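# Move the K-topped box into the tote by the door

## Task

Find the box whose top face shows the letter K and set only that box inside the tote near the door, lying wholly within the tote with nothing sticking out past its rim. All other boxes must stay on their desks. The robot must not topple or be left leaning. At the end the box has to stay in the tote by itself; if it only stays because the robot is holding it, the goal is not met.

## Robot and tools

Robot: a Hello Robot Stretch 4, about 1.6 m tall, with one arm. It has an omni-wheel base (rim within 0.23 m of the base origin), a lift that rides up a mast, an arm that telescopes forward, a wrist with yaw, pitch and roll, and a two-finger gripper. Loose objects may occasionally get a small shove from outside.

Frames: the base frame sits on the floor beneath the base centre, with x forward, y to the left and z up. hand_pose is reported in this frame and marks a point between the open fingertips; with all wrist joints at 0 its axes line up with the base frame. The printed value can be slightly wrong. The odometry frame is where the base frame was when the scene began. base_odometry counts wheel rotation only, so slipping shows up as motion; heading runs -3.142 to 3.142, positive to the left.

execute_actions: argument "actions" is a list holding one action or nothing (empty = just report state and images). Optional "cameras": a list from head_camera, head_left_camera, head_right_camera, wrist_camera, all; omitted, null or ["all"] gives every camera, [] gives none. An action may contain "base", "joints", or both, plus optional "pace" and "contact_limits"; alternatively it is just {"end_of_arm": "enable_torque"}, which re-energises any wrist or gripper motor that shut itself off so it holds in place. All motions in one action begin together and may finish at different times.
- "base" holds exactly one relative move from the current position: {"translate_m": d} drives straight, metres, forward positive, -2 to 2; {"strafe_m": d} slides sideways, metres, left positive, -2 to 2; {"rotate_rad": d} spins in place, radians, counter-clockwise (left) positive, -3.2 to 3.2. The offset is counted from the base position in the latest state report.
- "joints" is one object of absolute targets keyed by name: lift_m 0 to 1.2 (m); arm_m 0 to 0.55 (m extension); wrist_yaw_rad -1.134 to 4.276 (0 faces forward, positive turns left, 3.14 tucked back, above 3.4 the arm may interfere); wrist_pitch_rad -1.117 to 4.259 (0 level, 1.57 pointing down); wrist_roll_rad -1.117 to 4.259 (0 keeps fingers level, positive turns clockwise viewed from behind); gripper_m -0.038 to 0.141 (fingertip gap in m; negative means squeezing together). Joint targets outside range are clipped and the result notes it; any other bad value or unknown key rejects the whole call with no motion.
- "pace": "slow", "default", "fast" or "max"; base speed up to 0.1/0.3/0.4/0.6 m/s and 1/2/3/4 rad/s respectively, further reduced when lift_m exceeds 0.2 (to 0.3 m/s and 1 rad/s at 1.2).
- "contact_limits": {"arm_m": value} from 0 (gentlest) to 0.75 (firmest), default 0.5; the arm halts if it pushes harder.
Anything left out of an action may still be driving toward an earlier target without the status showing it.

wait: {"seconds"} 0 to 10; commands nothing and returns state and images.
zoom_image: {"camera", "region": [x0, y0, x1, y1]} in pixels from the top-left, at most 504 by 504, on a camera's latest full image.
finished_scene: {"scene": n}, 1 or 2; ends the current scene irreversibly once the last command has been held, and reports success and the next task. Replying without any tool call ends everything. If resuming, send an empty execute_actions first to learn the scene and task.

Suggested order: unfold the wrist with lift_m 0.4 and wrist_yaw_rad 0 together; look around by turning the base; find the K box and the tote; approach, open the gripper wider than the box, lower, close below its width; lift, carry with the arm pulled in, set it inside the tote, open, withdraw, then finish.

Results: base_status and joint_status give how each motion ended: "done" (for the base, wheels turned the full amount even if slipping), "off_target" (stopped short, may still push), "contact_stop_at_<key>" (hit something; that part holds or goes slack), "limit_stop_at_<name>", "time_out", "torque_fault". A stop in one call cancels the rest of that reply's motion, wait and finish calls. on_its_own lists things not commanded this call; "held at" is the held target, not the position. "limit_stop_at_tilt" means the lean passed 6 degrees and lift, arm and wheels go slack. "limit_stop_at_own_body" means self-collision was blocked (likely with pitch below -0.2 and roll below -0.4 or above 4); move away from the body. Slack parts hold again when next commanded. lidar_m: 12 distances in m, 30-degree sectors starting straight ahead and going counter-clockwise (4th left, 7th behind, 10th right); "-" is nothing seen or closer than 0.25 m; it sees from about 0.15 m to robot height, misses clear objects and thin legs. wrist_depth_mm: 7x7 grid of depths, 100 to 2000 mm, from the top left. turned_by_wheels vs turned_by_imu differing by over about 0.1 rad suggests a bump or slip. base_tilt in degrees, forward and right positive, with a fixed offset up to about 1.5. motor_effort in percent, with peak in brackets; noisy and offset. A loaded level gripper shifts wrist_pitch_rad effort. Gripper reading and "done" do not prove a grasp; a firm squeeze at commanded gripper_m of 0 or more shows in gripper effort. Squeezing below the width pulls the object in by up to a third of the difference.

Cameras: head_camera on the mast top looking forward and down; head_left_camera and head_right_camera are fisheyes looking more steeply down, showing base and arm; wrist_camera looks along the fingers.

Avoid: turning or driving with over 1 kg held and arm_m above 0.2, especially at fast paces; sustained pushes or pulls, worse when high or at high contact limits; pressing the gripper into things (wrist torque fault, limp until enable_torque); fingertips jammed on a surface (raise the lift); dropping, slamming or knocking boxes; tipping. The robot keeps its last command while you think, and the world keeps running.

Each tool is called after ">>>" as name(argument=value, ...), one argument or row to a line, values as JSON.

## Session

>>> execute_actions(
  actions=[],
)

Scene clock: 0.00 s.
base_odometry: x=+0.000 y=+0.000 heading=+0.000 (m, m, rad; odometry frame)
turned_by_wheels: +0.000 (rad since the last result)
turned_by_imu: +0.000 (rad since the last result)
base_tilt: forward=-0.1 right=+0.6 (deg)
lidar_m: 0.90 0.81 0.81 0.78 0.67 0.68 0.84 0.87 0.90 1.08 1.71 1.44
base_status: not commanded
joint_positions: lift_m=+0.222 arm_m=+0.001 wrist_yaw_rad=+3.170 wrist_pitch_rad=+0.010 wrist_roll_rad=-0.008 gripper_m=+0.057
joint_status: not commanded
motor_effort: lift_m=+19 arm_m=+0 wrist_yaw_rad=+2 wrist_pitch_rad=-4 wrist_roll_rad=+3 gripper_m=-3 wheel_0=+0 wheel_1=+1 wheel_2=+0 (%)
hand_pose: x=-0.1192 y=+0.0791 z=+0.3968 quat_wxyz=(-0.014, -0.005, -0.004, +1.000) (m; base frame)
wrist_depth_mm: - 138 1118 1229 1078 1042 1138 / - 118 152 1336 1499 1464 1281 / - 119 153 1308 1537 1499 1255 / 108 138 204 1308 1499 1499 1281 / 219 946 1118 1336 1464 1499 1255 / 854 960 196 1308 193 1366 1255 / 854 917 1042 111 1025 931 1008
pictures: head_camera, head_left_camera, head_right_camera, wrist_camera
Images, in order (width x height): head_camera 420x560, head_left_camera 420x672, head_right_camera 420x672, wrist_camera 616x392.

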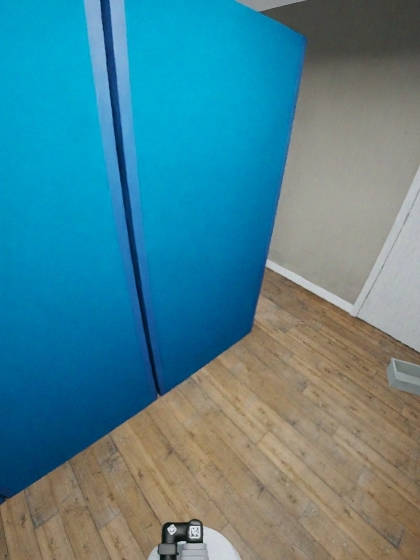

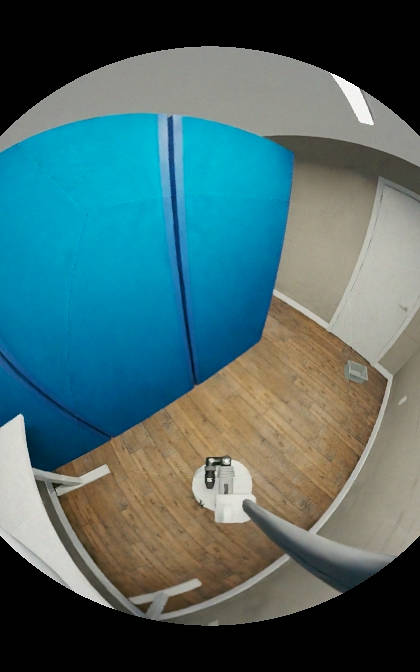

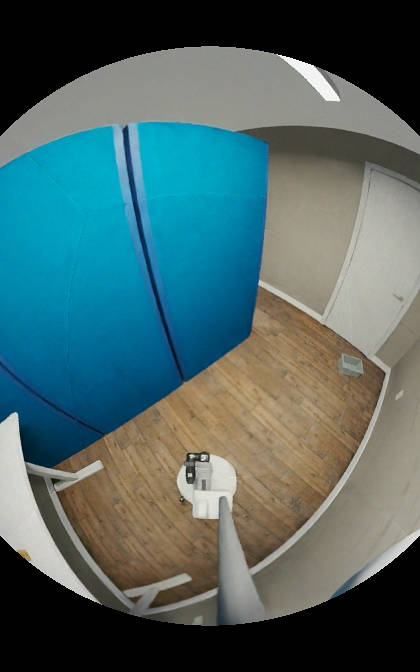

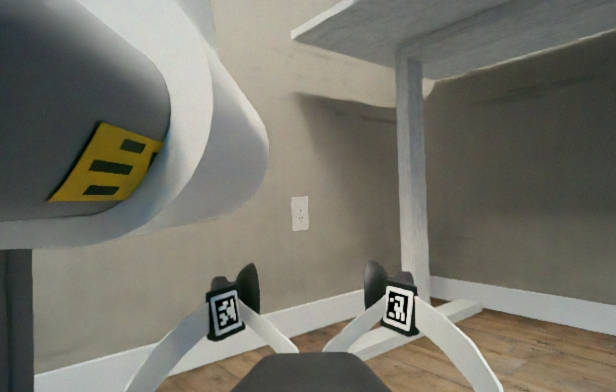

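>>> execute_actions(
  actions=[
    {"base":{"rotate_rad":2.27},"pace":"max"},
  ],
  cameras=["head_camera"],
)

Scene clock: 5.40 s.
base_odometry: x=+0.000 y=+0.000 heading=+2.270 (m, m, rad; odometry frame)
turned_by_wheels: +2.270 (rad since the last result)
turned_by_imu: +2.310 (rad since the last result)
base_tilt: forward=-0.1 right=+0.6 (deg)
lidar_m: 0.66 0.70 0.93 0.88 0.92 1.26 1.74 1.17 0.84 0.81 0.85 0.72
base_status: done
joint_positions: lift_m=+0.222 arm_m=+0.001 wrist_yaw_rad=+3.170 wrist_pitch_rad=+0.010 wrist_roll_rad=-0.008 gripper_m=+0.057
joint_status: not commanded
motor_effort: lift_m=+19(18) arm_m=+0(0) wrist_yaw_rad=+3(1) wrist_pitch_rad=-5(4) wrist_roll_rad=+2(3) gripper_m=-2(2) wheel_0=-2(9) wheel_1=-1(10) wheel_2=-1(14) (%)
hand_pose: x=-0.1192 y=+0.0791 z=+0.3968 quat_wxyz=(-0.014, -0.005, -0.004, +1.000) (m; base frame)
wrist_depth_mm: - 138 - - - 1808 1229 / - 118 152 - - 1863 1229 / - 120 154 - - 1863 1229 / 108 138 204 - - 1863 1229 / 219 - - - - 1921 1255 / 1281 1661 196 1576 191 1499 1255 / 976 1025 1042 111 1025 931 1008
pictures: head_camera
Images, in order (width x height): head_camera 420x560.

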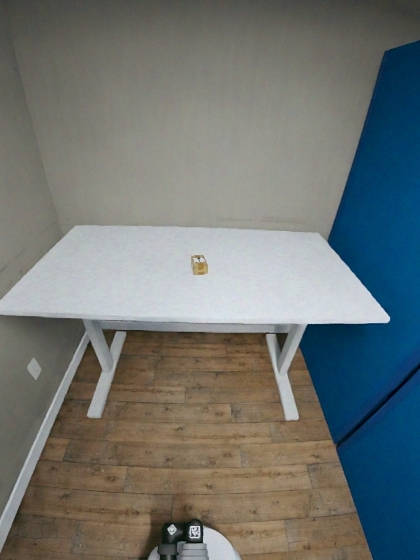

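>>> zoom_image(
  camera="head_camera",
  region=[180, 245, 220, 285],
)

Region (180, 245, 220, 285) of head_camera's 420x560 image, scaled by 12.600, with more detail than that image has.

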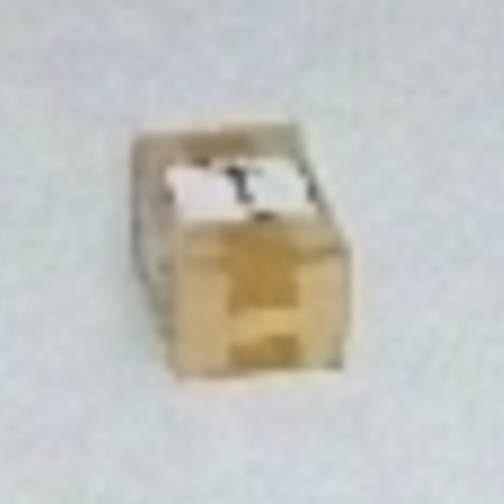

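>>> execute_actions(
  actions=[],
  cameras=["head_camera","head_right_camera"],
)

>>> zoom_image(
  camera="head_camera",
  region=[170, 235, 230, 295],
)

Scene clock: 23.73 s.
base_odometry: x=+0.000 y=+0.000 heading=+2.270 (m, m, rad; odometry frame)
turned_by_wheels: +0.000 (rad since the last result)
turned_by_imu: -0.001 (rad since the last result)
base_tilt: forward=-0.1 right=+0.6 (deg)
lidar_m: 0.68 0.69 0.92 0.87 0.92 1.26 1.74 1.16 0.84 0.80 0.85 0.71
base_status: done
joint_positions: lift_m=+0.222 arm_m=+0.001 wrist_yaw_rad=+3.170 wrist_pitch_rad=+0.010 wrist_roll_rad=-0.008 gripper_m=+0.057
joint_status: not commanded
motor_effort: lift_m=+19(18) arm_m=+0(0) wrist_yaw_rad=+0(1) wrist_pitch_rad=-7(4) wrist_roll_rad=+2(3) gripper_m=-3(2) wheel_0=-3(9) wheel_1=+0(10) wheel_2=-1(14) (%)
hand_pose: x=-0.1192 y=+0.0791 z=+0.3968 quat_wxyz=(-0.014, -0.005, -0.004, +1.000) (m; base frame)
wrist_depth_mm: - 138 - - - 1863 1229 / - 118 152 - - 1863 1229 / - 120 153 - - 1863 1229 / 108 138 204 - - 1863 1255 / 218 - - - - 1863 1255 / 1281 1618 196 1576 192 1499 1229 / 976 1025 1060 111 1042 931 1008
pictures: head_camera, head_right_camera
Images, in order (width x height): head_camera 420x560, head_right_camera 420x672.

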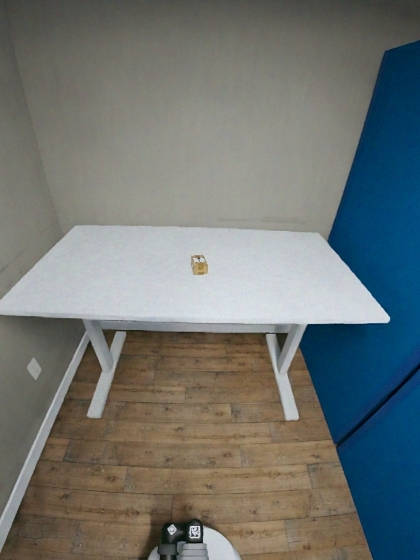

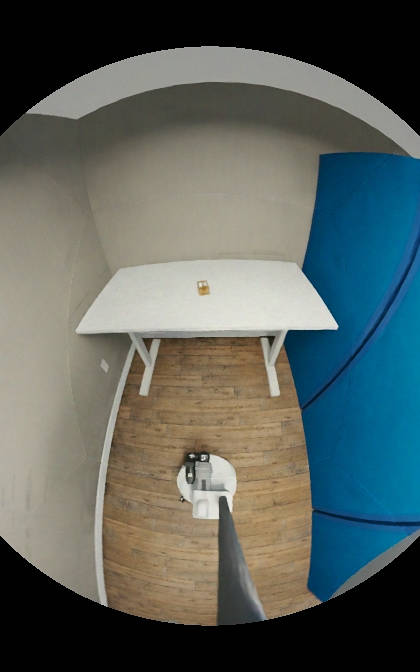

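Region (170, 235, 230, 295) of head_camera's 420x560 image, scaled by 8.400, with more detail than that image has.

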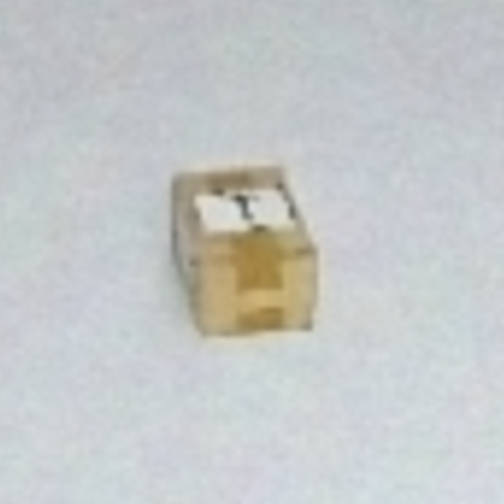

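>>> execute_actions(
  actions=[
    {"base":{"rotate_rad":0.26},"joints":{"lift_m":0.2},"pace":"max"},
  ],
  cameras=[],
)

>>> execute_actions(
  actions=[
    {"base":{"translate_m":-1.74},"pace":"max"},
  ],
  cameras=[],
)

>>> execute_actions(
  actions=[
    {"base":{"rotate_rad":-1.8},"pace":"max"},
  ],
  cameras=["head_camera","head_left_camera"],
)

Scene clock: 34.90 s.
base_odometry: x=+0.000 y=+0.000 heading=+2.530 (m, m, rad; odometry frame)
turned_by_wheels: +0.260 (rad since the last result)
turned_by_imu: +0.264 (rad since the last result)
base_tilt: forward=-0.1 right=+0.6 (deg)
lidar_m: 0.68 0.79 0.87 0.87 1.01 1.76 2.24 0.93 0.81 0.81 0.79 0.67
base_status: done
joint_positions: lift_m=+0.200 arm_m=+0.001 wrist_yaw_rad=+3.170 wrist_pitch_rad=+0.010 wrist_roll_rad=-0.008 gripper_m=+0.057
joint_status: all done
motor_effort: lift_m=+18(18) arm_m=+0(0) wrist_yaw_rad=+0(2) wrist_pitch_rad=-5(5) wrist_roll_rad=+2(2) gripper_m=-2(1) wheel_0=-1(9) wheel_1=+1(10) wheel_2=+0(9) (%)
hand_pose: x=-0.1192 y=+0.0791 z=+0.3754 quat_wxyz=(-0.014, -0.005, -0.004, +1.000) (m; base frame)
wrist_depth_mm: - 138 - - - - - / - 119 152 - - - - / - 120 153 - - - - / 108 138 204 - - - - / 219 1229 - - - - - / 991 1281 195 1464 193 1430 1366 / 946 976 1008 111 991 891 960
pictures: none
No camera images: the call's "cameras" was empty. Leave "cameras" out to get every camera's image.

Scene clock: 39.37 s.
base_odometry: x=+1.424 y=-1.000 heading=+2.530 (m, m, rad; odometry frame)
turned_by_wheels: +0.000 (rad since the last result)
turned_by_imu: -0.005 (rad since the last result)
base_tilt: forward=-0.1 right=+0.6 (deg)
lidar_m: 2.37 1.54 0.69 0.64 0.64 0.56 0.57 0.68 1.18 0.72 0.51 0.75
base_status: done
joint_positions: lift_m=+0.200 arm_m=+0.001 wrist_yaw_rad=+3.170 wrist_pitch_rad=+0.010 wrist_roll_rad=-0.008 gripper_m=+0.057
joint_status: not commanded
motor_effort: lift_m=+17(17) arm_m=+0(0) wrist_yaw_rad=+1(2) wrist_pitch_rad=-3(5) wrist_roll_rad=+2(3) gripper_m=-4(3) wheel_0=+0(9) wheel_1=+2(10) wheel_2=-3(17) (%)
hand_pose: x=-0.1192 y=+0.0791 z=+0.3754 quat_wxyz=(-0.014, -0.005, -0.004, +1.000) (m; base frame)
wrist_depth_mm: - 138 715 699 654 591 564 / - 119 152 699 654 591 564 / - 119 153 699 654 597 569 / 108 138 204 699 654 597 564 / 219 798 750 699 647 591 569 / 842 809 196 699 192 591 564 / 831 798 741 111 654 585 569
pictures: none
No camera images: the call's "cameras" was empty. Leave "cameras" out to get every camera's image.

Scene clock: 41.00 s.
base_odometry: x=+1.424 y=-1.000 heading=+0.730 (m, m, rad; odometry frame)
turned_by_wheels: -1.800 (rad since the last result)
turned_by_imu: -1.834 (rad since the last result)
base_tilt: forward=-0.1 right=+0.6 (deg)
lidar_m: 2.40 0.50 0.54 1.60 1.88 1.39 0.69 0.72 0.56 0.56 0.61 0.86
base_status: done
joint_positions: lift_m=+0.200 arm_m=+0.001 wrist_yaw_rad=+3.170 wrist_pitch_rad=+0.010 wrist_roll_rad=-0.008 gripper_m=+0.057
joint_status: not commanded
motor_effort: lift_m=+17(17) arm_m=+0(0) wrist_yaw_rad=-2(1) wrist_pitch_rad=-6(6) wrist_roll_rad=+3(3) gripper_m=-1(5) wheel_0=+1(11) wheel_1=+1(14) wheel_2=-1(10) (%)
hand_pose: x=-0.1192 y=+0.0791 z=+0.3754 quat_wxyz=(-0.014, -0.005, -0.004, +1.000) (m; base frame)
wrist_depth_mm: - 138 1430 1430 1430 1430 1397 / - 119 152 1430 1430 1430 1397 / - 120 153 1430 1430 1430 1430 / 108 138 204 1430 1464 1430 1430 / 219 1255 1464 1464 1430 1397 1397 / 891 1308 196 1430 192 1366 1397 / 904 991 768 111 991 891 960
pictures: head_camera, head_left_camera
Images, in order (width x height): head_camera 420x560, head_left_camera 420x672.

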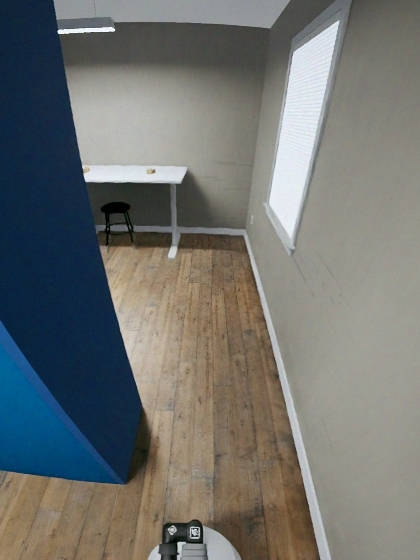

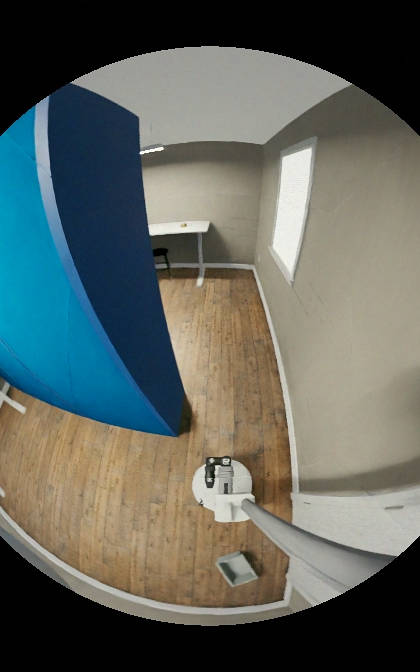

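>>> execute_actions(
  actions=[
    {"base":{"translate_m":1.9},"pace":"max"},
  ],
  cameras=["head_camera","head_left_camera"],
)

Scene clock: 50.87 s.
base_odometry: x=+2.840 y=+0.267 heading=+0.730 (m, m, rad; odometry frame)
turned_by_wheels: +0.000 (rad since the last result)
turned_by_imu: +0.002 (rad since the last result)
base_tilt: forward=-0.1 right=+0.6 (deg)
lidar_m: 0.80 0.73 1.00 2.28 1.44 1.11 1.41 0.88 0.61 0.58 0.61 0.91
base_status: done
joint_positions: lift_m=+0.200 arm_m=+0.001 wrist_yaw_rad=+3.170 wrist_pitch_rad=+0.010 wrist_roll_rad=-0.008 gripper_m=+0.057
joint_status: not commanded
motor_effort: lift_m=+17(17) arm_m=+0(0) wrist_yaw_rad=+1(2) wrist_pitch_rad=-6(4) wrist_roll_rad=+3(3) gripper_m=-1(2) wheel_0=+0(9) wheel_1=+0(10) wheel_2=+1(15) (%)
hand_pose: x=-0.1192 y=+0.0791 z=+0.3754 quat_wxyz=(-0.014, -0.005, -0.004, +1.000) (m; base frame)
wrist_depth_mm: - 138 - - 1397 1229 1255 / - 119 152 - 1576 1576 1576 / - 120 153 - 1576 1537 1576 / 108 138 204 - 1576 1576 1537 / 219 1308 - - 1576 1576 1537 / 991 1308 195 1499 192 1182 1160 / 946 976 1008 111 976 891 960
pictures: head_camera, head_left_camera
Images, in order (width x height): head_camera 420x560, head_left_camera 420x672.

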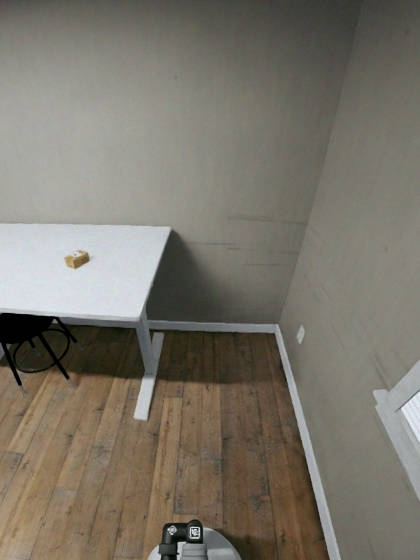

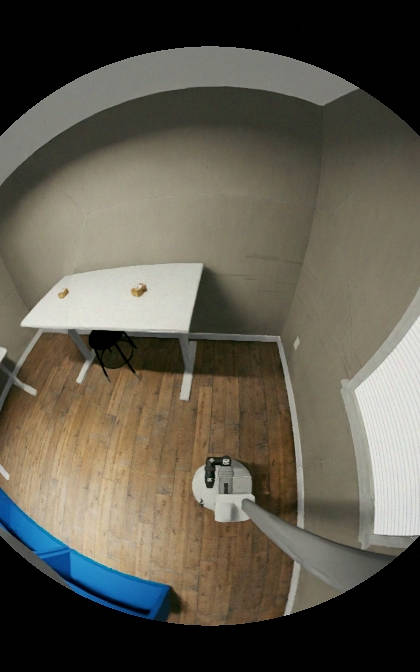

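>>> execute_actions(
  actions=[
    {"base":{"strafe_m":1.0},"joints":{"lift_m":1.12,"wrist_yaw_rad":0,"wrist_pitch_rad":0.45,"gripper_m":0.13},"pace":"max"},
  ],
  cameras=["head_camera","head_left_camera","wrist_camera"],
)

Scene clock: 61.93 s.
base_odometry: x=+2.173 y=+1.013 heading=+0.730 (m, m, rad; odometry frame)
turned_by_wheels: +0.000 (rad since the last result)
turned_by_imu: -0.004 (rad since the last result)
base_tilt: forward=-0.1 right=+0.6 (deg)
lidar_m: 0.70 0.74 1.32 1.28 1.39 1.06 1.02 1.11 1.64 1.59 1.00 0.73
base_status: done
joint_positions: lift_m=+1.120 arm_m=+0.001 wrist_yaw_rad=+0.000 wrist_pitch_rad=+0.452 wrist_roll_rad=-0.008 gripper_m=+0.130
joint_status: all done
motor_effort: lift_m=+21(26) arm_m=+0(0) wrist_yaw_rad=+1(5) wrist_pitch_rad=-5(9) wrist_roll_rad=+3(2) gripper_m=+1(2) wheel_0=+1(15) wheel_1=-3(15) wheel_2=+0(0) (%)
hand_pose: x=+0.4312 y=-0.0874 z=+1.1721 quat_wxyz=(+0.975, -0.004, +0.224, +0.001) (m; base frame)
wrist_depth_mm: 1160 1160 1160 1160 1160 1138 1160 / 1229 1229 1229 1229 1229 1205 1205 / 1308 1255 1229 1205 1182 1138 1255 / 891 866 866 842 831 809 798 / 691 668 668 654 640 634 634 / 1060 591 580 1042 574 203 1576 / 1576 1182 991 111 1576 1430 1537
pictures: head_camera, head_left_camera, wrist_camera
Images, in order (width x height): head_camera 420x560, head_left_camera 420x672, wrist_camera 616x392.

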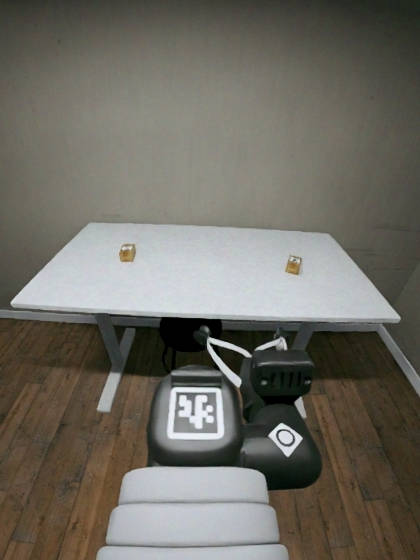

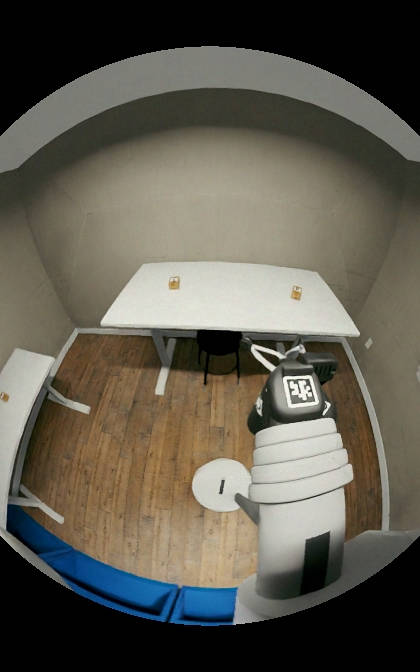

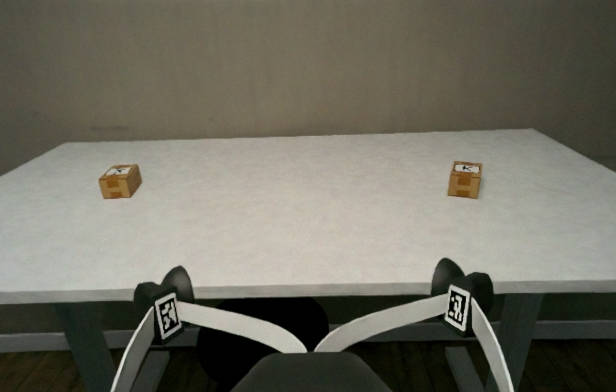

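>>> zoom_image(
  camera="wrist_camera",
  region=[430, 150, 500, 205],
)

>>> zoom_image(
  camera="wrist_camera",
  region=[85, 150, 155, 205],
)

>>> zoom_image(
  camera="head_camera",
  region=[270, 245, 315, 285],
)

Region (430, 150, 500, 205) of wrist_camera's 616x392 image, scaled by 7.200; it fills the top 396 rows of this view, and the rest is white.

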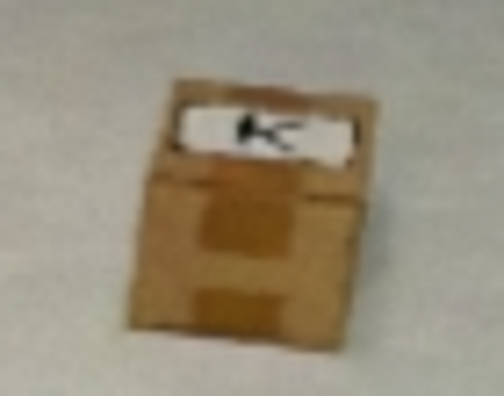

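Region (85, 150, 155, 205) of wrist_camera's 616x392 image, scaled by 7.200; it fills the top 396 rows of this view, and the rest is white.

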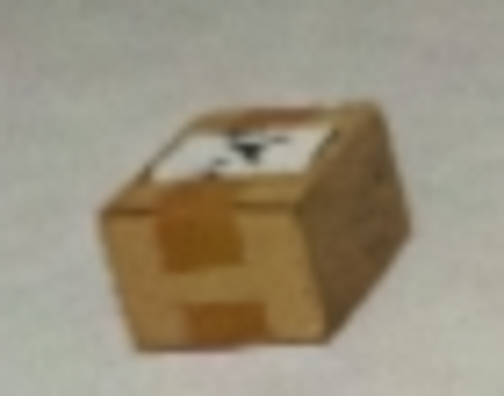

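Region (270, 245, 315, 285) of head_camera's 420x560 image, scaled by 11.200, with more detail than that image has.

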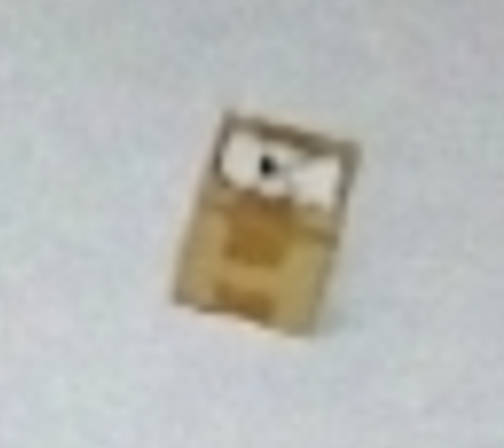

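>>> execute_actions(
  actions=[
    {"base":{"rotate_rad":-0.308},"joints":{"lift_m":1.2,"wrist_pitch_rad":1.5,"arm_m":0.2},"pace":"fast"},
  ],
  cameras=[],
)

>>> execute_actions(
  actions=[
    {"base":{"translate_m":0.41},"joints":{"arm_m":0.52},"pace":"fast"},
  ],
  cameras=["wrist_camera","head_left_camera"],
)

Scene clock: 81.57 s.
base_odometry: x=+2.173 y=+1.013 heading=+0.423 (m, m, rad; odometry frame)
turned_by_wheels: -0.307 (rad since the last result)
turned_by_imu: -0.314 (rad since the last result)
base_tilt: forward=-0.1 right=+0.6 (deg)
lidar_m: 0.69 0.68 0.82 1.27 1.29 1.26 1.04 1.04 1.22 1.58 1.58 0.83
base_status: done
joint_positions: lift_m=+1.199 arm_m=+0.198 wrist_yaw_rad=+0.000 wrist_pitch_rad=+1.500 wrist_roll_rad=-0.008 gripper_m=+0.130
joint_status: all done
motor_effort: lift_m=+23(24) arm_m=+9(11) wrist_yaw_rad=-2(0) wrist_pitch_rad=-1(5) wrist_roll_rad=+2(3) gripper_m=+2(3) wheel_0=+3(7) wheel_1=+3(5) wheel_2=+3(7) (%)
hand_pose: x=+0.3898 y=-0.0874 z=+1.0899 quat_wxyz=(+0.732, -0.003, +0.682, +0.003) (m; base frame)
wrist_depth_mm: 798 809 1366 1366 1336 1308 1308 / 1308 1336 1336 1366 1336 1336 1308 / 1336 1336 1308 1308 1308 1308 1308 / 1336 1336 1308 1281 1281 1281 1281 / 1308 1308 1281 1281 1308 1281 1281 / 1281 1308 1255 1138 1255 203 1255 / 1281 1281 1281 111 1255 1255 1255
pictures: none
No camera images: the call's "cameras" was empty. Leave "cameras" out to get every camera's image.

Scene clock: 84.40 s.
base_odometry: x=+2.547 y=+1.181 heading=+0.423 (m, m, rad; odometry frame)
turned_by_wheels: +0.000 (rad since the last result)
turned_by_imu: +0.000 (rad since the last result)
base_tilt: forward=-0.1 right=+0.6 (deg)
lidar_m: 0.29 0.29 0.37 0.67 1.40 1.64 1.44 1.46 1.80 1.49 0.67 0.38
base_status: done
joint_positions: lift_m=+1.199 arm_m=+0.519 wrist_yaw_rad=+0.000 wrist_pitch_rad=+1.500 wrist_roll_rad=-0.008 gripper_m=+0.130
joint_status: all done
motor_effort: lift_m=+22(22) arm_m=+9(12) wrist_yaw_rad=-2(1) wrist_pitch_rad=+1(0) wrist_roll_rad=+3(2) gripper_m=-1(3) wheel_0=+1(6) wheel_1=+1(6) wheel_2=-1(11) (%)
hand_pose: x=+0.7098 y=-0.0874 z=+1.0899 quat_wxyz=(+0.732, -0.003, +0.682, +0.003) (m; base frame)
wrist_depth_mm: 384 382 379 377 377 375 375 / 379 377 375 375 375 370 370 / 375 373 370 370 368 366 366 / 370 370 368 366 366 364 362 / 368 364 364 330 362 362 357 / 362 359 359 309 310 203 355 / 359 357 357 111 353 353 351
pictures: head_left_camera, wrist_camera
Images, in order (width x height): head_left_camera 420x672, wrist_camera 616x392.

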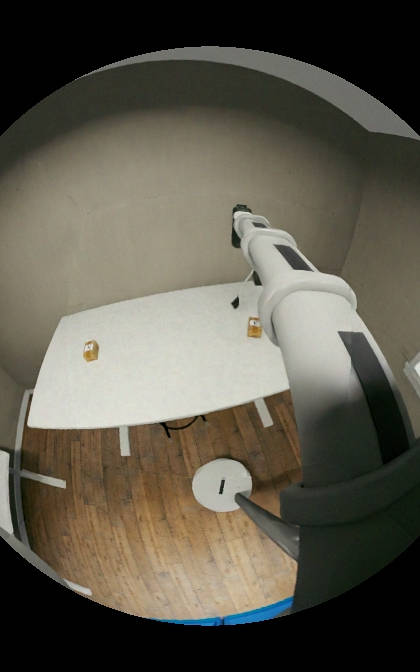

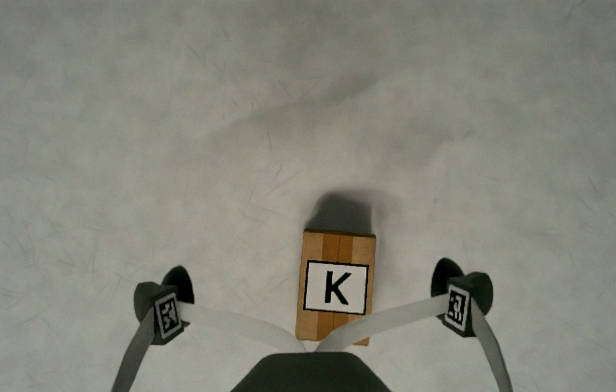

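>>> execute_actions(
  actions=[
    {"base":{"strafe_m":-0.018},"joints":{"arm_m":0.504,"lift_m":1.09,"wrist_roll_rad":0.09,"gripper_m":0.11}},
  ],
  cameras=["wrist_camera"],
)

Scene clock: 93.87 s.
base_odometry: x=+2.554 y=+1.165 heading=+0.423 (m, m, rad; odometry frame)
turned_by_wheels: +0.000 (rad since the last result)
turned_by_imu: -0.001 (rad since the last result)
base_tilt: forward=-0.1 right=+0.6 (deg)
lidar_m: 0.31 0.30 0.37 0.63 1.41 1.69 1.43 1.45 1.79 1.47 0.68 0.39
base_status: done
joint_positions: lift_m=+1.090 arm_m=+0.506 wrist_yaw_rad=+0.000 wrist_pitch_rad=+1.500 wrist_roll_rad=+0.089 gripper_m=+0.110
joint_status: all done
motor_effort: lift_m=+15(21) arm_m=-9(8) wrist_yaw_rad=+0(0) wrist_pitch_rad=+1(1) wrist_roll_rad=+5(5) gripper_m=+0(2) wheel_0=+1(8) wheel_1=-2(9) wheel_2=+0(1) (%)
hand_pose: x=+0.6968 y=-0.0874 z=+0.9808 quat_wxyz=(+0.731, +0.033, +0.681, -0.030) (m; base frame)
wrist_depth_mm: 271 270 267 266 264 263 263 / 268 266 265 263 262 259 258 / 265 263 262 260 259 258 256 / 262 260 258 257 256 255 253 / 259 257 256 206 253 252 251 / 256 255 204 204 204 249 248 / 253 252 251 111 248 246 246
pictures: wrist_camera
Images, in order (width x height): wrist_camera 616x392.

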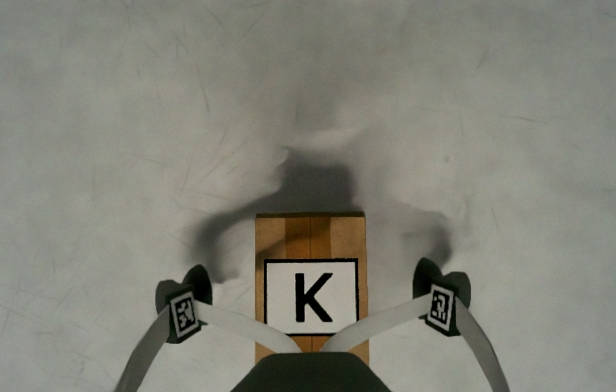

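>>> execute_actions(
  actions=[
    {"joints":{"gripper_m":0.015}},
  ],
  cameras=["wrist_camera"],
)

Scene clock: 100.83 s.
base_odometry: x=+2.554 y=+1.165 heading=+0.423 (m, m, rad; odometry frame)
turned_by_wheels: +0.000 (rad since the last result)
turned_by_imu: -0.001 (rad since the last result)
base_tilt: forward=-0.1 right=+0.6 (deg)
lidar_m: 0.32 0.31 0.34 0.66 1.38 1.68 1.44 1.44 1.78 1.47 0.71 0.39
base_status: not commanded
joint_positions: lift_m=+1.090 arm_m=+0.506 wrist_yaw_rad=+0.000 wrist_pitch_rad=+1.500 wrist_roll_rad=+0.089 gripper_m=+0.015
joint_status: all done
motor_effort: lift_m=+16(15) arm_m=-8(9) wrist_yaw_rad=+1(1) wrist_pitch_rad=+0(2) wrist_roll_rad=+5(5) gripper_m=-21(19) wheel_0=+1(1) wheel_1=-2(1) wheel_2=+0(0) (%)
hand_pose: x=+0.6968 y=-0.0874 z=+0.9807 quat_wxyz=(+0.731, +0.033, +0.681, -0.030) (m; base frame)
wrist_depth_mm: 270 270 267 266 264 263 262 / 267 266 264 263 262 260 258 / 265 263 263 260 258 257 256 / 263 259 258 257 256 255 254 / 259 257 256 192 252 252 250 / 256 255 190 189 186 250 249 / 254 251 251 111 248 246 246
pictures: wrist_camera
Images, in order (width x height): wrist_camera 616x392.

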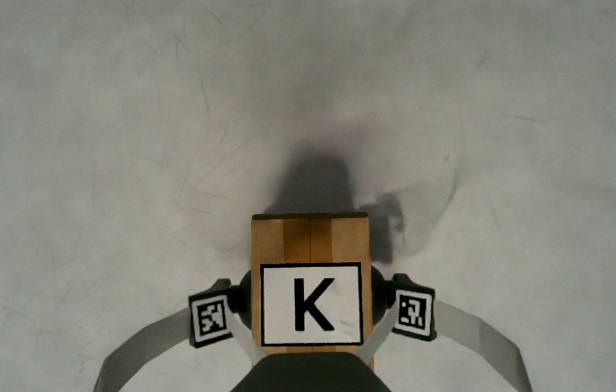

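>>> execute_actions(
  actions=[
    {"base":{"translate_m":-0.25},"joints":{"lift_m":1.13,"arm_m":0.05},"pace":"fast"},
  ],
  cameras=[],
)

>>> execute_actions(
  actions=[
    {"base":{"rotate_rad":-2.02},"joints":{"lift_m":0.5},"pace":"fast"},
  ],
  cameras=["wrist_camera","head_camera"],
)

Scene clock: 112.83 s.
base_odometry: x=+2.326 y=+1.062 heading=+0.422 (m, m, rad; odometry frame)
turned_by_wheels: +0.000 (rad since the last result)
turned_by_imu: -0.002 (rad since the last result)
base_tilt: forward=-0.1 right=+0.6 (deg)
lidar_m: 0.57 0.56 0.66 1.34 1.33 1.41 1.19 1.19 1.86 1.55 1.53 0.67
base_status: done
joint_positions: lift_m=+1.130 arm_m=+0.052 wrist_yaw_rad=+0.000 wrist_pitch_rad=+1.501 wrist_roll_rad=+0.090 gripper_m=+0.015
joint_status: all done
motor_effort: lift_m=+22(25) arm_m=-9(12) wrist_yaw_rad=-1(2) wrist_pitch_rad=+0(1) wrist_roll_rad=+4(5) gripper_m=-20(21) wheel_0=-1(7) wheel_1=-1(6) wheel_2=-2(12) (%)
hand_pose: x=+0.2426 y=-0.0874 z=+1.0202 quat_wxyz=(+0.731, +0.033, +0.681, -0.031) (m; base frame)
wrist_depth_mm: 732 1281 1281 1281 1255 1255 1255 / 1281 1255 1255 1281 1255 1255 1255 / 1255 1255 1229 1255 1255 1229 1229 / 1255 1255 1229 1229 1229 1229 1205 / 1229 1229 1229 193 1205 1205 1205 / 1229 1229 190 190 186 1205 1182 / 1205 165 1182 111 1182 1182 1182
pictures: none
No camera images: the call's "cameras" was empty. Leave "cameras" out to get every camera's image.

Scene clock: 115.80 s.
base_odometry: x=+2.326 y=+1.062 heading=-1.597 (m, m, rad; odometry frame)
turned_by_wheels: -2.019 (rad since the last result)
turned_by_imu: -2.057 (rad since the last result)
base_tilt: forward=-0.1 right=+0.6 (deg)
lidar_m: 1.78 1.52 1.48 0.62 0.55 0.54 0.68 1.36 1.36 1.36 1.18 1.17
base_status: done
joint_positions: lift_m=+0.500 arm_m=+0.052 wrist_yaw_rad=+0.000 wrist_pitch_rad=+1.500 wrist_roll_rad=+0.090 gripper_m=+0.015
joint_status: all done
motor_effort: lift_m=+15(21) arm_m=-9(8) wrist_yaw_rad=+1(0) wrist_pitch_rad=-1(1) wrist_roll_rad=+3(4) gripper_m=-16(18) wheel_0=+4(6) wheel_1=+2(7) wheel_2=+1(7) (%)
hand_pose: x=+0.2427 y=-0.0874 z=+0.3907 quat_wxyz=(+0.731, +0.033, +0.681, -0.031) (m; base frame)
wrist_depth_mm: 654 640 640 640 640 634 627 / 640 640 634 627 627 627 615 / 634 627 627 621 621 621 615 / 627 621 621 615 615 615 609 / 621 615 615 191 603 603 603 / 609 609 190 190 186 591 597 / 603 165 394 111 418 591 585
pictures: head_camera, wrist_camera
Images, in order (width x height): head_camera 420x560, wrist_camera 616x392.

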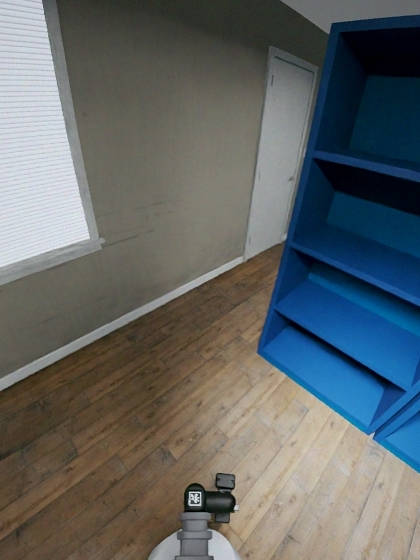

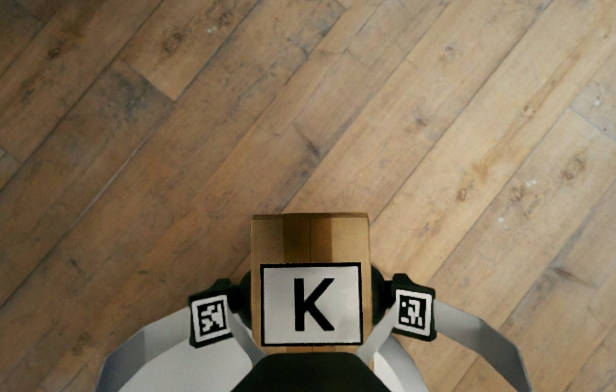

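>>> execute_actions(
  actions=[
    {"base":{"translate_m":1.52},"joints":{"lift_m":0.45},"pace":"max"},
  ],
  cameras=[],
)

>>> execute_actions(
  actions=[
    {"base":{"rotate_rad":-0.75},"pace":"fast"},
  ],
  cameras=["head_camera"],
)

Scene clock: 124.80 s.
base_odometry: x=+2.287 y=-0.457 heading=-1.597 (m, m, rad; odometry frame)
turned_by_wheels: +0.000 (rad since the last result)
turned_by_imu: +0.000 (rad since the last result)
base_tilt: forward=-0.1 right=+0.5 (deg)
lidar_m: 0.49 0.42 0.43 0.51 0.92 1.66 2.13 2.53 0.53 0.58 1.62 0.82
base_status: done
joint_positions: lift_m=+0.450 arm_m=+0.051 wrist_yaw_rad=+0.000 wrist_pitch_rad=+1.500 wrist_roll_rad=+0.090 gripper_m=+0.015
joint_status: all done
motor_effort: lift_m=+17(18) arm_m=-8(8) wrist_yaw_rad=+1(0) wrist_pitch_rad=+1(1) wrist_roll_rad=+4(4) gripper_m=-21(21) wheel_0=-1(9) wheel_1=+1(7) wheel_2=+2(15) (%)
hand_pose: x=+0.2427 y=-0.0874 z=+0.3406 quat_wxyz=(+0.731, +0.033, +0.681, -0.031) (m; base frame)
wrist_depth_mm: 366 459 585 585 580 580 574 / 407 500 580 580 574 574 574 / 459 580 574 574 569 569 564 / 508 574 564 569 564 559 559 / 569 564 569 192 554 554 554 / 569 559 190 190 186 549 549 / 559 165 345 111 377 544 539
pictures: none
No camera images: the call's "cameras" was empty. Leave "cameras" out to get every camera's image.

Scene clock: 126.07 s.
base_odometry: x=+2.287 y=-0.457 heading=-2.347 (m, m, rad; odometry frame)
turned_by_wheels: -0.750 (rad since the last result)
turned_by_imu: -0.764 (rad since the last result)
base_tilt: forward=-0.1 right=+0.6 (deg)
lidar_m: 1.34 0.60 0.42 0.42 0.47 0.64 2.02 1.73 2.58 0.52 0.52 0.76
base_status: done
joint_positions: lift_m=+0.450 arm_m=+0.051 wrist_yaw_rad=+0.000 wrist_pitch_rad=+1.500 wrist_roll_rad=+0.090 gripper_m=+0.015
joint_status: not commanded
motor_effort: lift_m=+17(17) arm_m=-8(8) wrist_yaw_rad=+1(0) wrist_pitch_rad=+0(0) wrist_roll_rad=+4(4) gripper_m=-20(21) wheel_0=-1(9) wheel_1=+1(12) wheel_2=+0(10) (%)
hand_pose: x=+0.2427 y=-0.0874 z=+0.3406 quat_wxyz=(+0.731, +0.033, +0.681, -0.031) (m; base frame)
wrist_depth_mm: 597 597 591 585 580 580 580 / 591 580 580 574 574 574 574 / 585 580 580 574 569 569 564 / 574 574 569 569 564 564 559 / 569 569 564 192 559 554 554 / 564 564 190 190 186 549 544 / 559 347 345 111 377 539 539
pictures: head_camera
Images, in order (width x height): head_camera 420x560.

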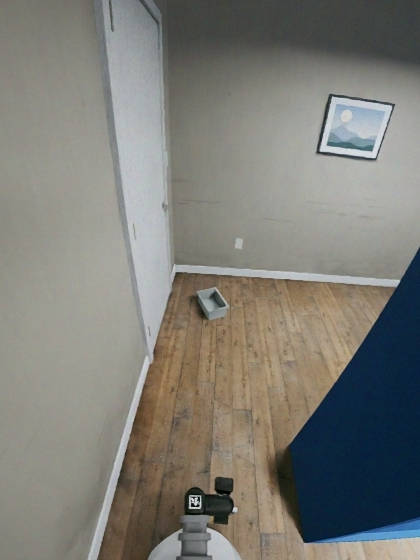

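>>> execute_actions(
  actions=[
    {"base":{"translate_m":1.18},"joints":{"arm_m":0.4,"wrist_roll_rad":1.22,"wrist_pitch_rad":1.55},"pace":"max"},
  ],
  cameras=["head_camera","wrist_camera"],
)

Scene clock: 135.83 s.
base_odometry: x=+1.460 y=-1.300 heading=-2.347 (m, m, rad; odometry frame)
turned_by_wheels: +0.000 (rad since the last result)
turned_by_imu: +0.000 (rad since the last result)
base_tilt: forward=-0.1 right=+0.6 (deg)
lidar_m: 0.58 0.45 0.33 0.29 0.37 0.57 1.85 0.81 0.88 2.61 1.52 0.48
base_status: done
joint_positions: lift_m=+0.450 arm_m=+0.399 wrist_yaw_rad=+0.000 wrist_pitch_rad=+1.550 wrist_roll_rad=+1.219 gripper_m=+0.015
joint_status: all done
motor_effort: lift_m=+17(17) arm_m=+8(8) wrist_yaw_rad=-2(2) wrist_pitch_rad=+1(5) wrist_roll_rad=+5(8) gripper_m=-20(21) wheel_0=+1(10) wheel_1=+1(9) wheel_2=+1(14) (%)
hand_pose: x=+0.5755 y=-0.0874 z=+0.3400 quat_wxyz=(+0.586, +0.409, +0.574, -0.401) (m; base frame)
wrist_depth_mm: 580 574 564 559 559 554 549 / 574 569 569 559 559 554 549 / 574 569 559 554 469 554 544 / 574 569 559 559 554 549 549 / 569 569 525 192 504 549 549 / 574 569 190 190 186 549 544 / 574 564 564 111 554 549 544
pictures: head_camera, wrist_camera
Images, in order (width x height): head_camera 420x560, wrist_camera 616x392.

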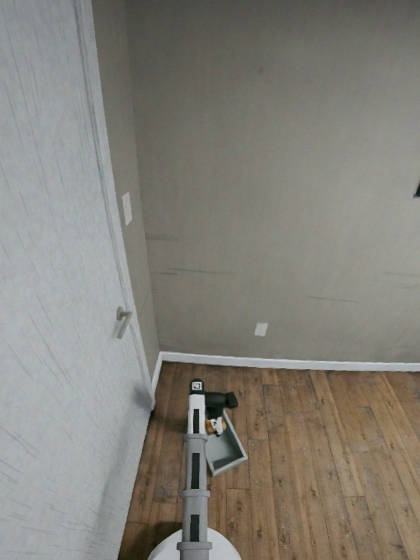

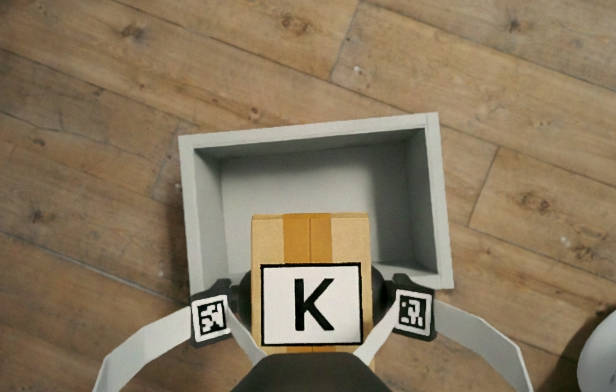

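>>> execute_actions(
  actions=[
    {"base":{"strafe_m":-0.033},"joints":{"arm_m":0.411,"wrist_roll_rad":1.13,"lift_m":0.145}},
  ],
  cameras=["wrist_camera"],
)

Scene clock: 145.73 s.
base_odometry: x=+1.437 y=-1.277 heading=-2.346 (m, m, rad; odometry frame)
turned_by_wheels: +0.000 (rad since the last result)
turned_by_imu: -0.001 (rad since the last result)
base_tilt: forward=-0.1 right=+0.6 (deg)
lidar_m: 0.64 0.48 0.36 0.34 0.41 0.59 2.34 0.78 0.88 2.57 1.52 0.51
base_status: done
joint_positions: lift_m=+0.145 arm_m=+0.409 wrist_yaw_rad=+0.000 wrist_pitch_rad=+1.550 wrist_roll_rad=+1.131 gripper_m=+0.015
joint_status: all done
motor_effort: lift_m=+16(19) arm_m=+8(7) wrist_yaw_rad=+1(1) wrist_pitch_rad=+1(1) wrist_roll_rad=+1(1) gripper_m=-22(21) wheel_0=+2(9) wheel_1=+1(7) wheel_2=+0(1) (%)
hand_pose: x=+0.5864 y=-0.0874 z=+0.0351 quat_wxyz=(+0.603, +0.383, +0.591, -0.375) (m; base frame)
wrist_depth_mm: 266 264 262 259 258 255 253 / 143 142 141 139 138 137 136 / 191 241 238 236 236 236 199 / 200 259 257 255 253 251 213 / 200 258 256 192 252 250 213 / 200 258 190 190 186 250 212 / 201 244 256 111 252 250 213
pictures: wrist_camera
Images, in order (width x height): wrist_camera 616x392.

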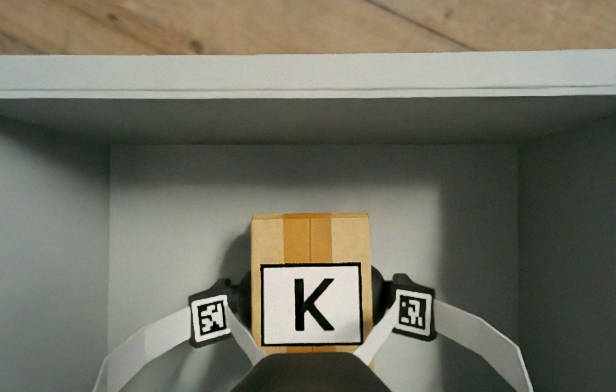

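>>> execute_actions(
  actions=[
    {"joints":{"gripper_m":0.09,"lift_m":0.142}},
  ],
  cameras=[],
)

>>> execute_actions(
  actions=[
    {"joints":{"lift_m":0.33},"pace":"fast"},
  ],
  cameras=["wrist_camera"],
)

Scene clock: 153.60 s.
base_odometry: x=+1.437 y=-1.277 heading=-2.346 (m, m, rad; odometry frame)
turned_by_wheels: +0.000 (rad since the last result)
turned_by_imu: -0.001 (rad since the last result)
base_tilt: forward=-0.1 right=+0.6 (deg)
lidar_m: 0.65 0.49 0.37 0.34 0.40 0.62 2.32 0.78 0.88 2.58 1.50 0.52
base_status: not commanded
joint_positions: lift_m=+0.142 arm_m=+0.409 wrist_yaw_rad=+0.000 wrist_pitch_rad=+1.550 wrist_roll_rad=+1.131 gripper_m=+0.090
joint_status: all done
motor_effort: lift_m=+16(14) arm_m=+8(9) wrist_yaw_rad=-1(0) wrist_pitch_rad=+0(1) wrist_roll_rad=+1(0) gripper_m=-2(21) wheel_0=+2(2) wheel_1=+1(1) wheel_2=+0(0) (%)
hand_pose: x=+0.5864 y=-0.0874 z=+0.0320 quat_wxyz=(+0.603, +0.383, +0.591, -0.375) (m; base frame)
wrist_depth_mm: 263 262 258 256 255 252 251 / 140 139 138 137 135 135 134 / 191 240 238 236 235 235 198 / 200 256 255 253 250 248 213 / 200 256 255 202 249 248 213 / 201 256 199 202 195 247 213 / 201 254 254 111 249 247 213
pictures: none
No camera images: the call's "cameras" was empty. Leave "cameras" out to get every camera's image.

Scene clock: 155.10 s.
base_odometry: x=+1.437 y=-1.277 heading=-2.346 (m, m, rad; odometry frame)
turned_by_wheels: +0.000 (rad since the last result)
turned_by_imu: +0.000 (rad since the last result)
base_tilt: forward=-0.1 right=+0.6 (deg)
lidar_m: 0.53 0.49 0.37 0.34 0.41 0.61 2.34 0.78 0.84 2.58 1.52 0.48
base_status: not commanded
joint_positions: lift_m=+0.330 arm_m=+0.409 wrist_yaw_rad=+0.000 wrist_pitch_rad=+1.550 wrist_roll_rad=+1.131 gripper_m=+0.090
joint_status: all done
motor_effort: lift_m=+22(23) arm_m=+9(8) wrist_yaw_rad=+0(0) wrist_pitch_rad=+1(0) wrist_roll_rad=+1(1) gripper_m=-2(3) wheel_0=+2(2) wheel_1=+1(1) wheel_2=+0(0) (%)
hand_pose: x=+0.5864 y=-0.0874 z=+0.2195 quat_wxyz=(+0.603, +0.383, +0.591, -0.375) (m; base frame)
wrist_depth_mm: 452 452 445 442 442 436 433 / 452 452 449 442 439 436 433 / 452 449 379 377 373 433 433 / 452 449 442 436 436 394 433 / 452 449 439 389 433 392 430 / 455 449 199 427 195 357 430 / 449 445 332 111 334 336 430
pictures: wrist_camera
Images, in order (width x height): wrist_camera 616x392.

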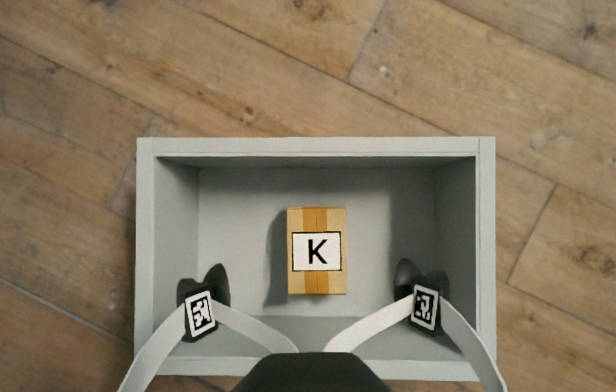

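>>> finished_scene(
  scene=2,
)

The scene is finished: the task was done.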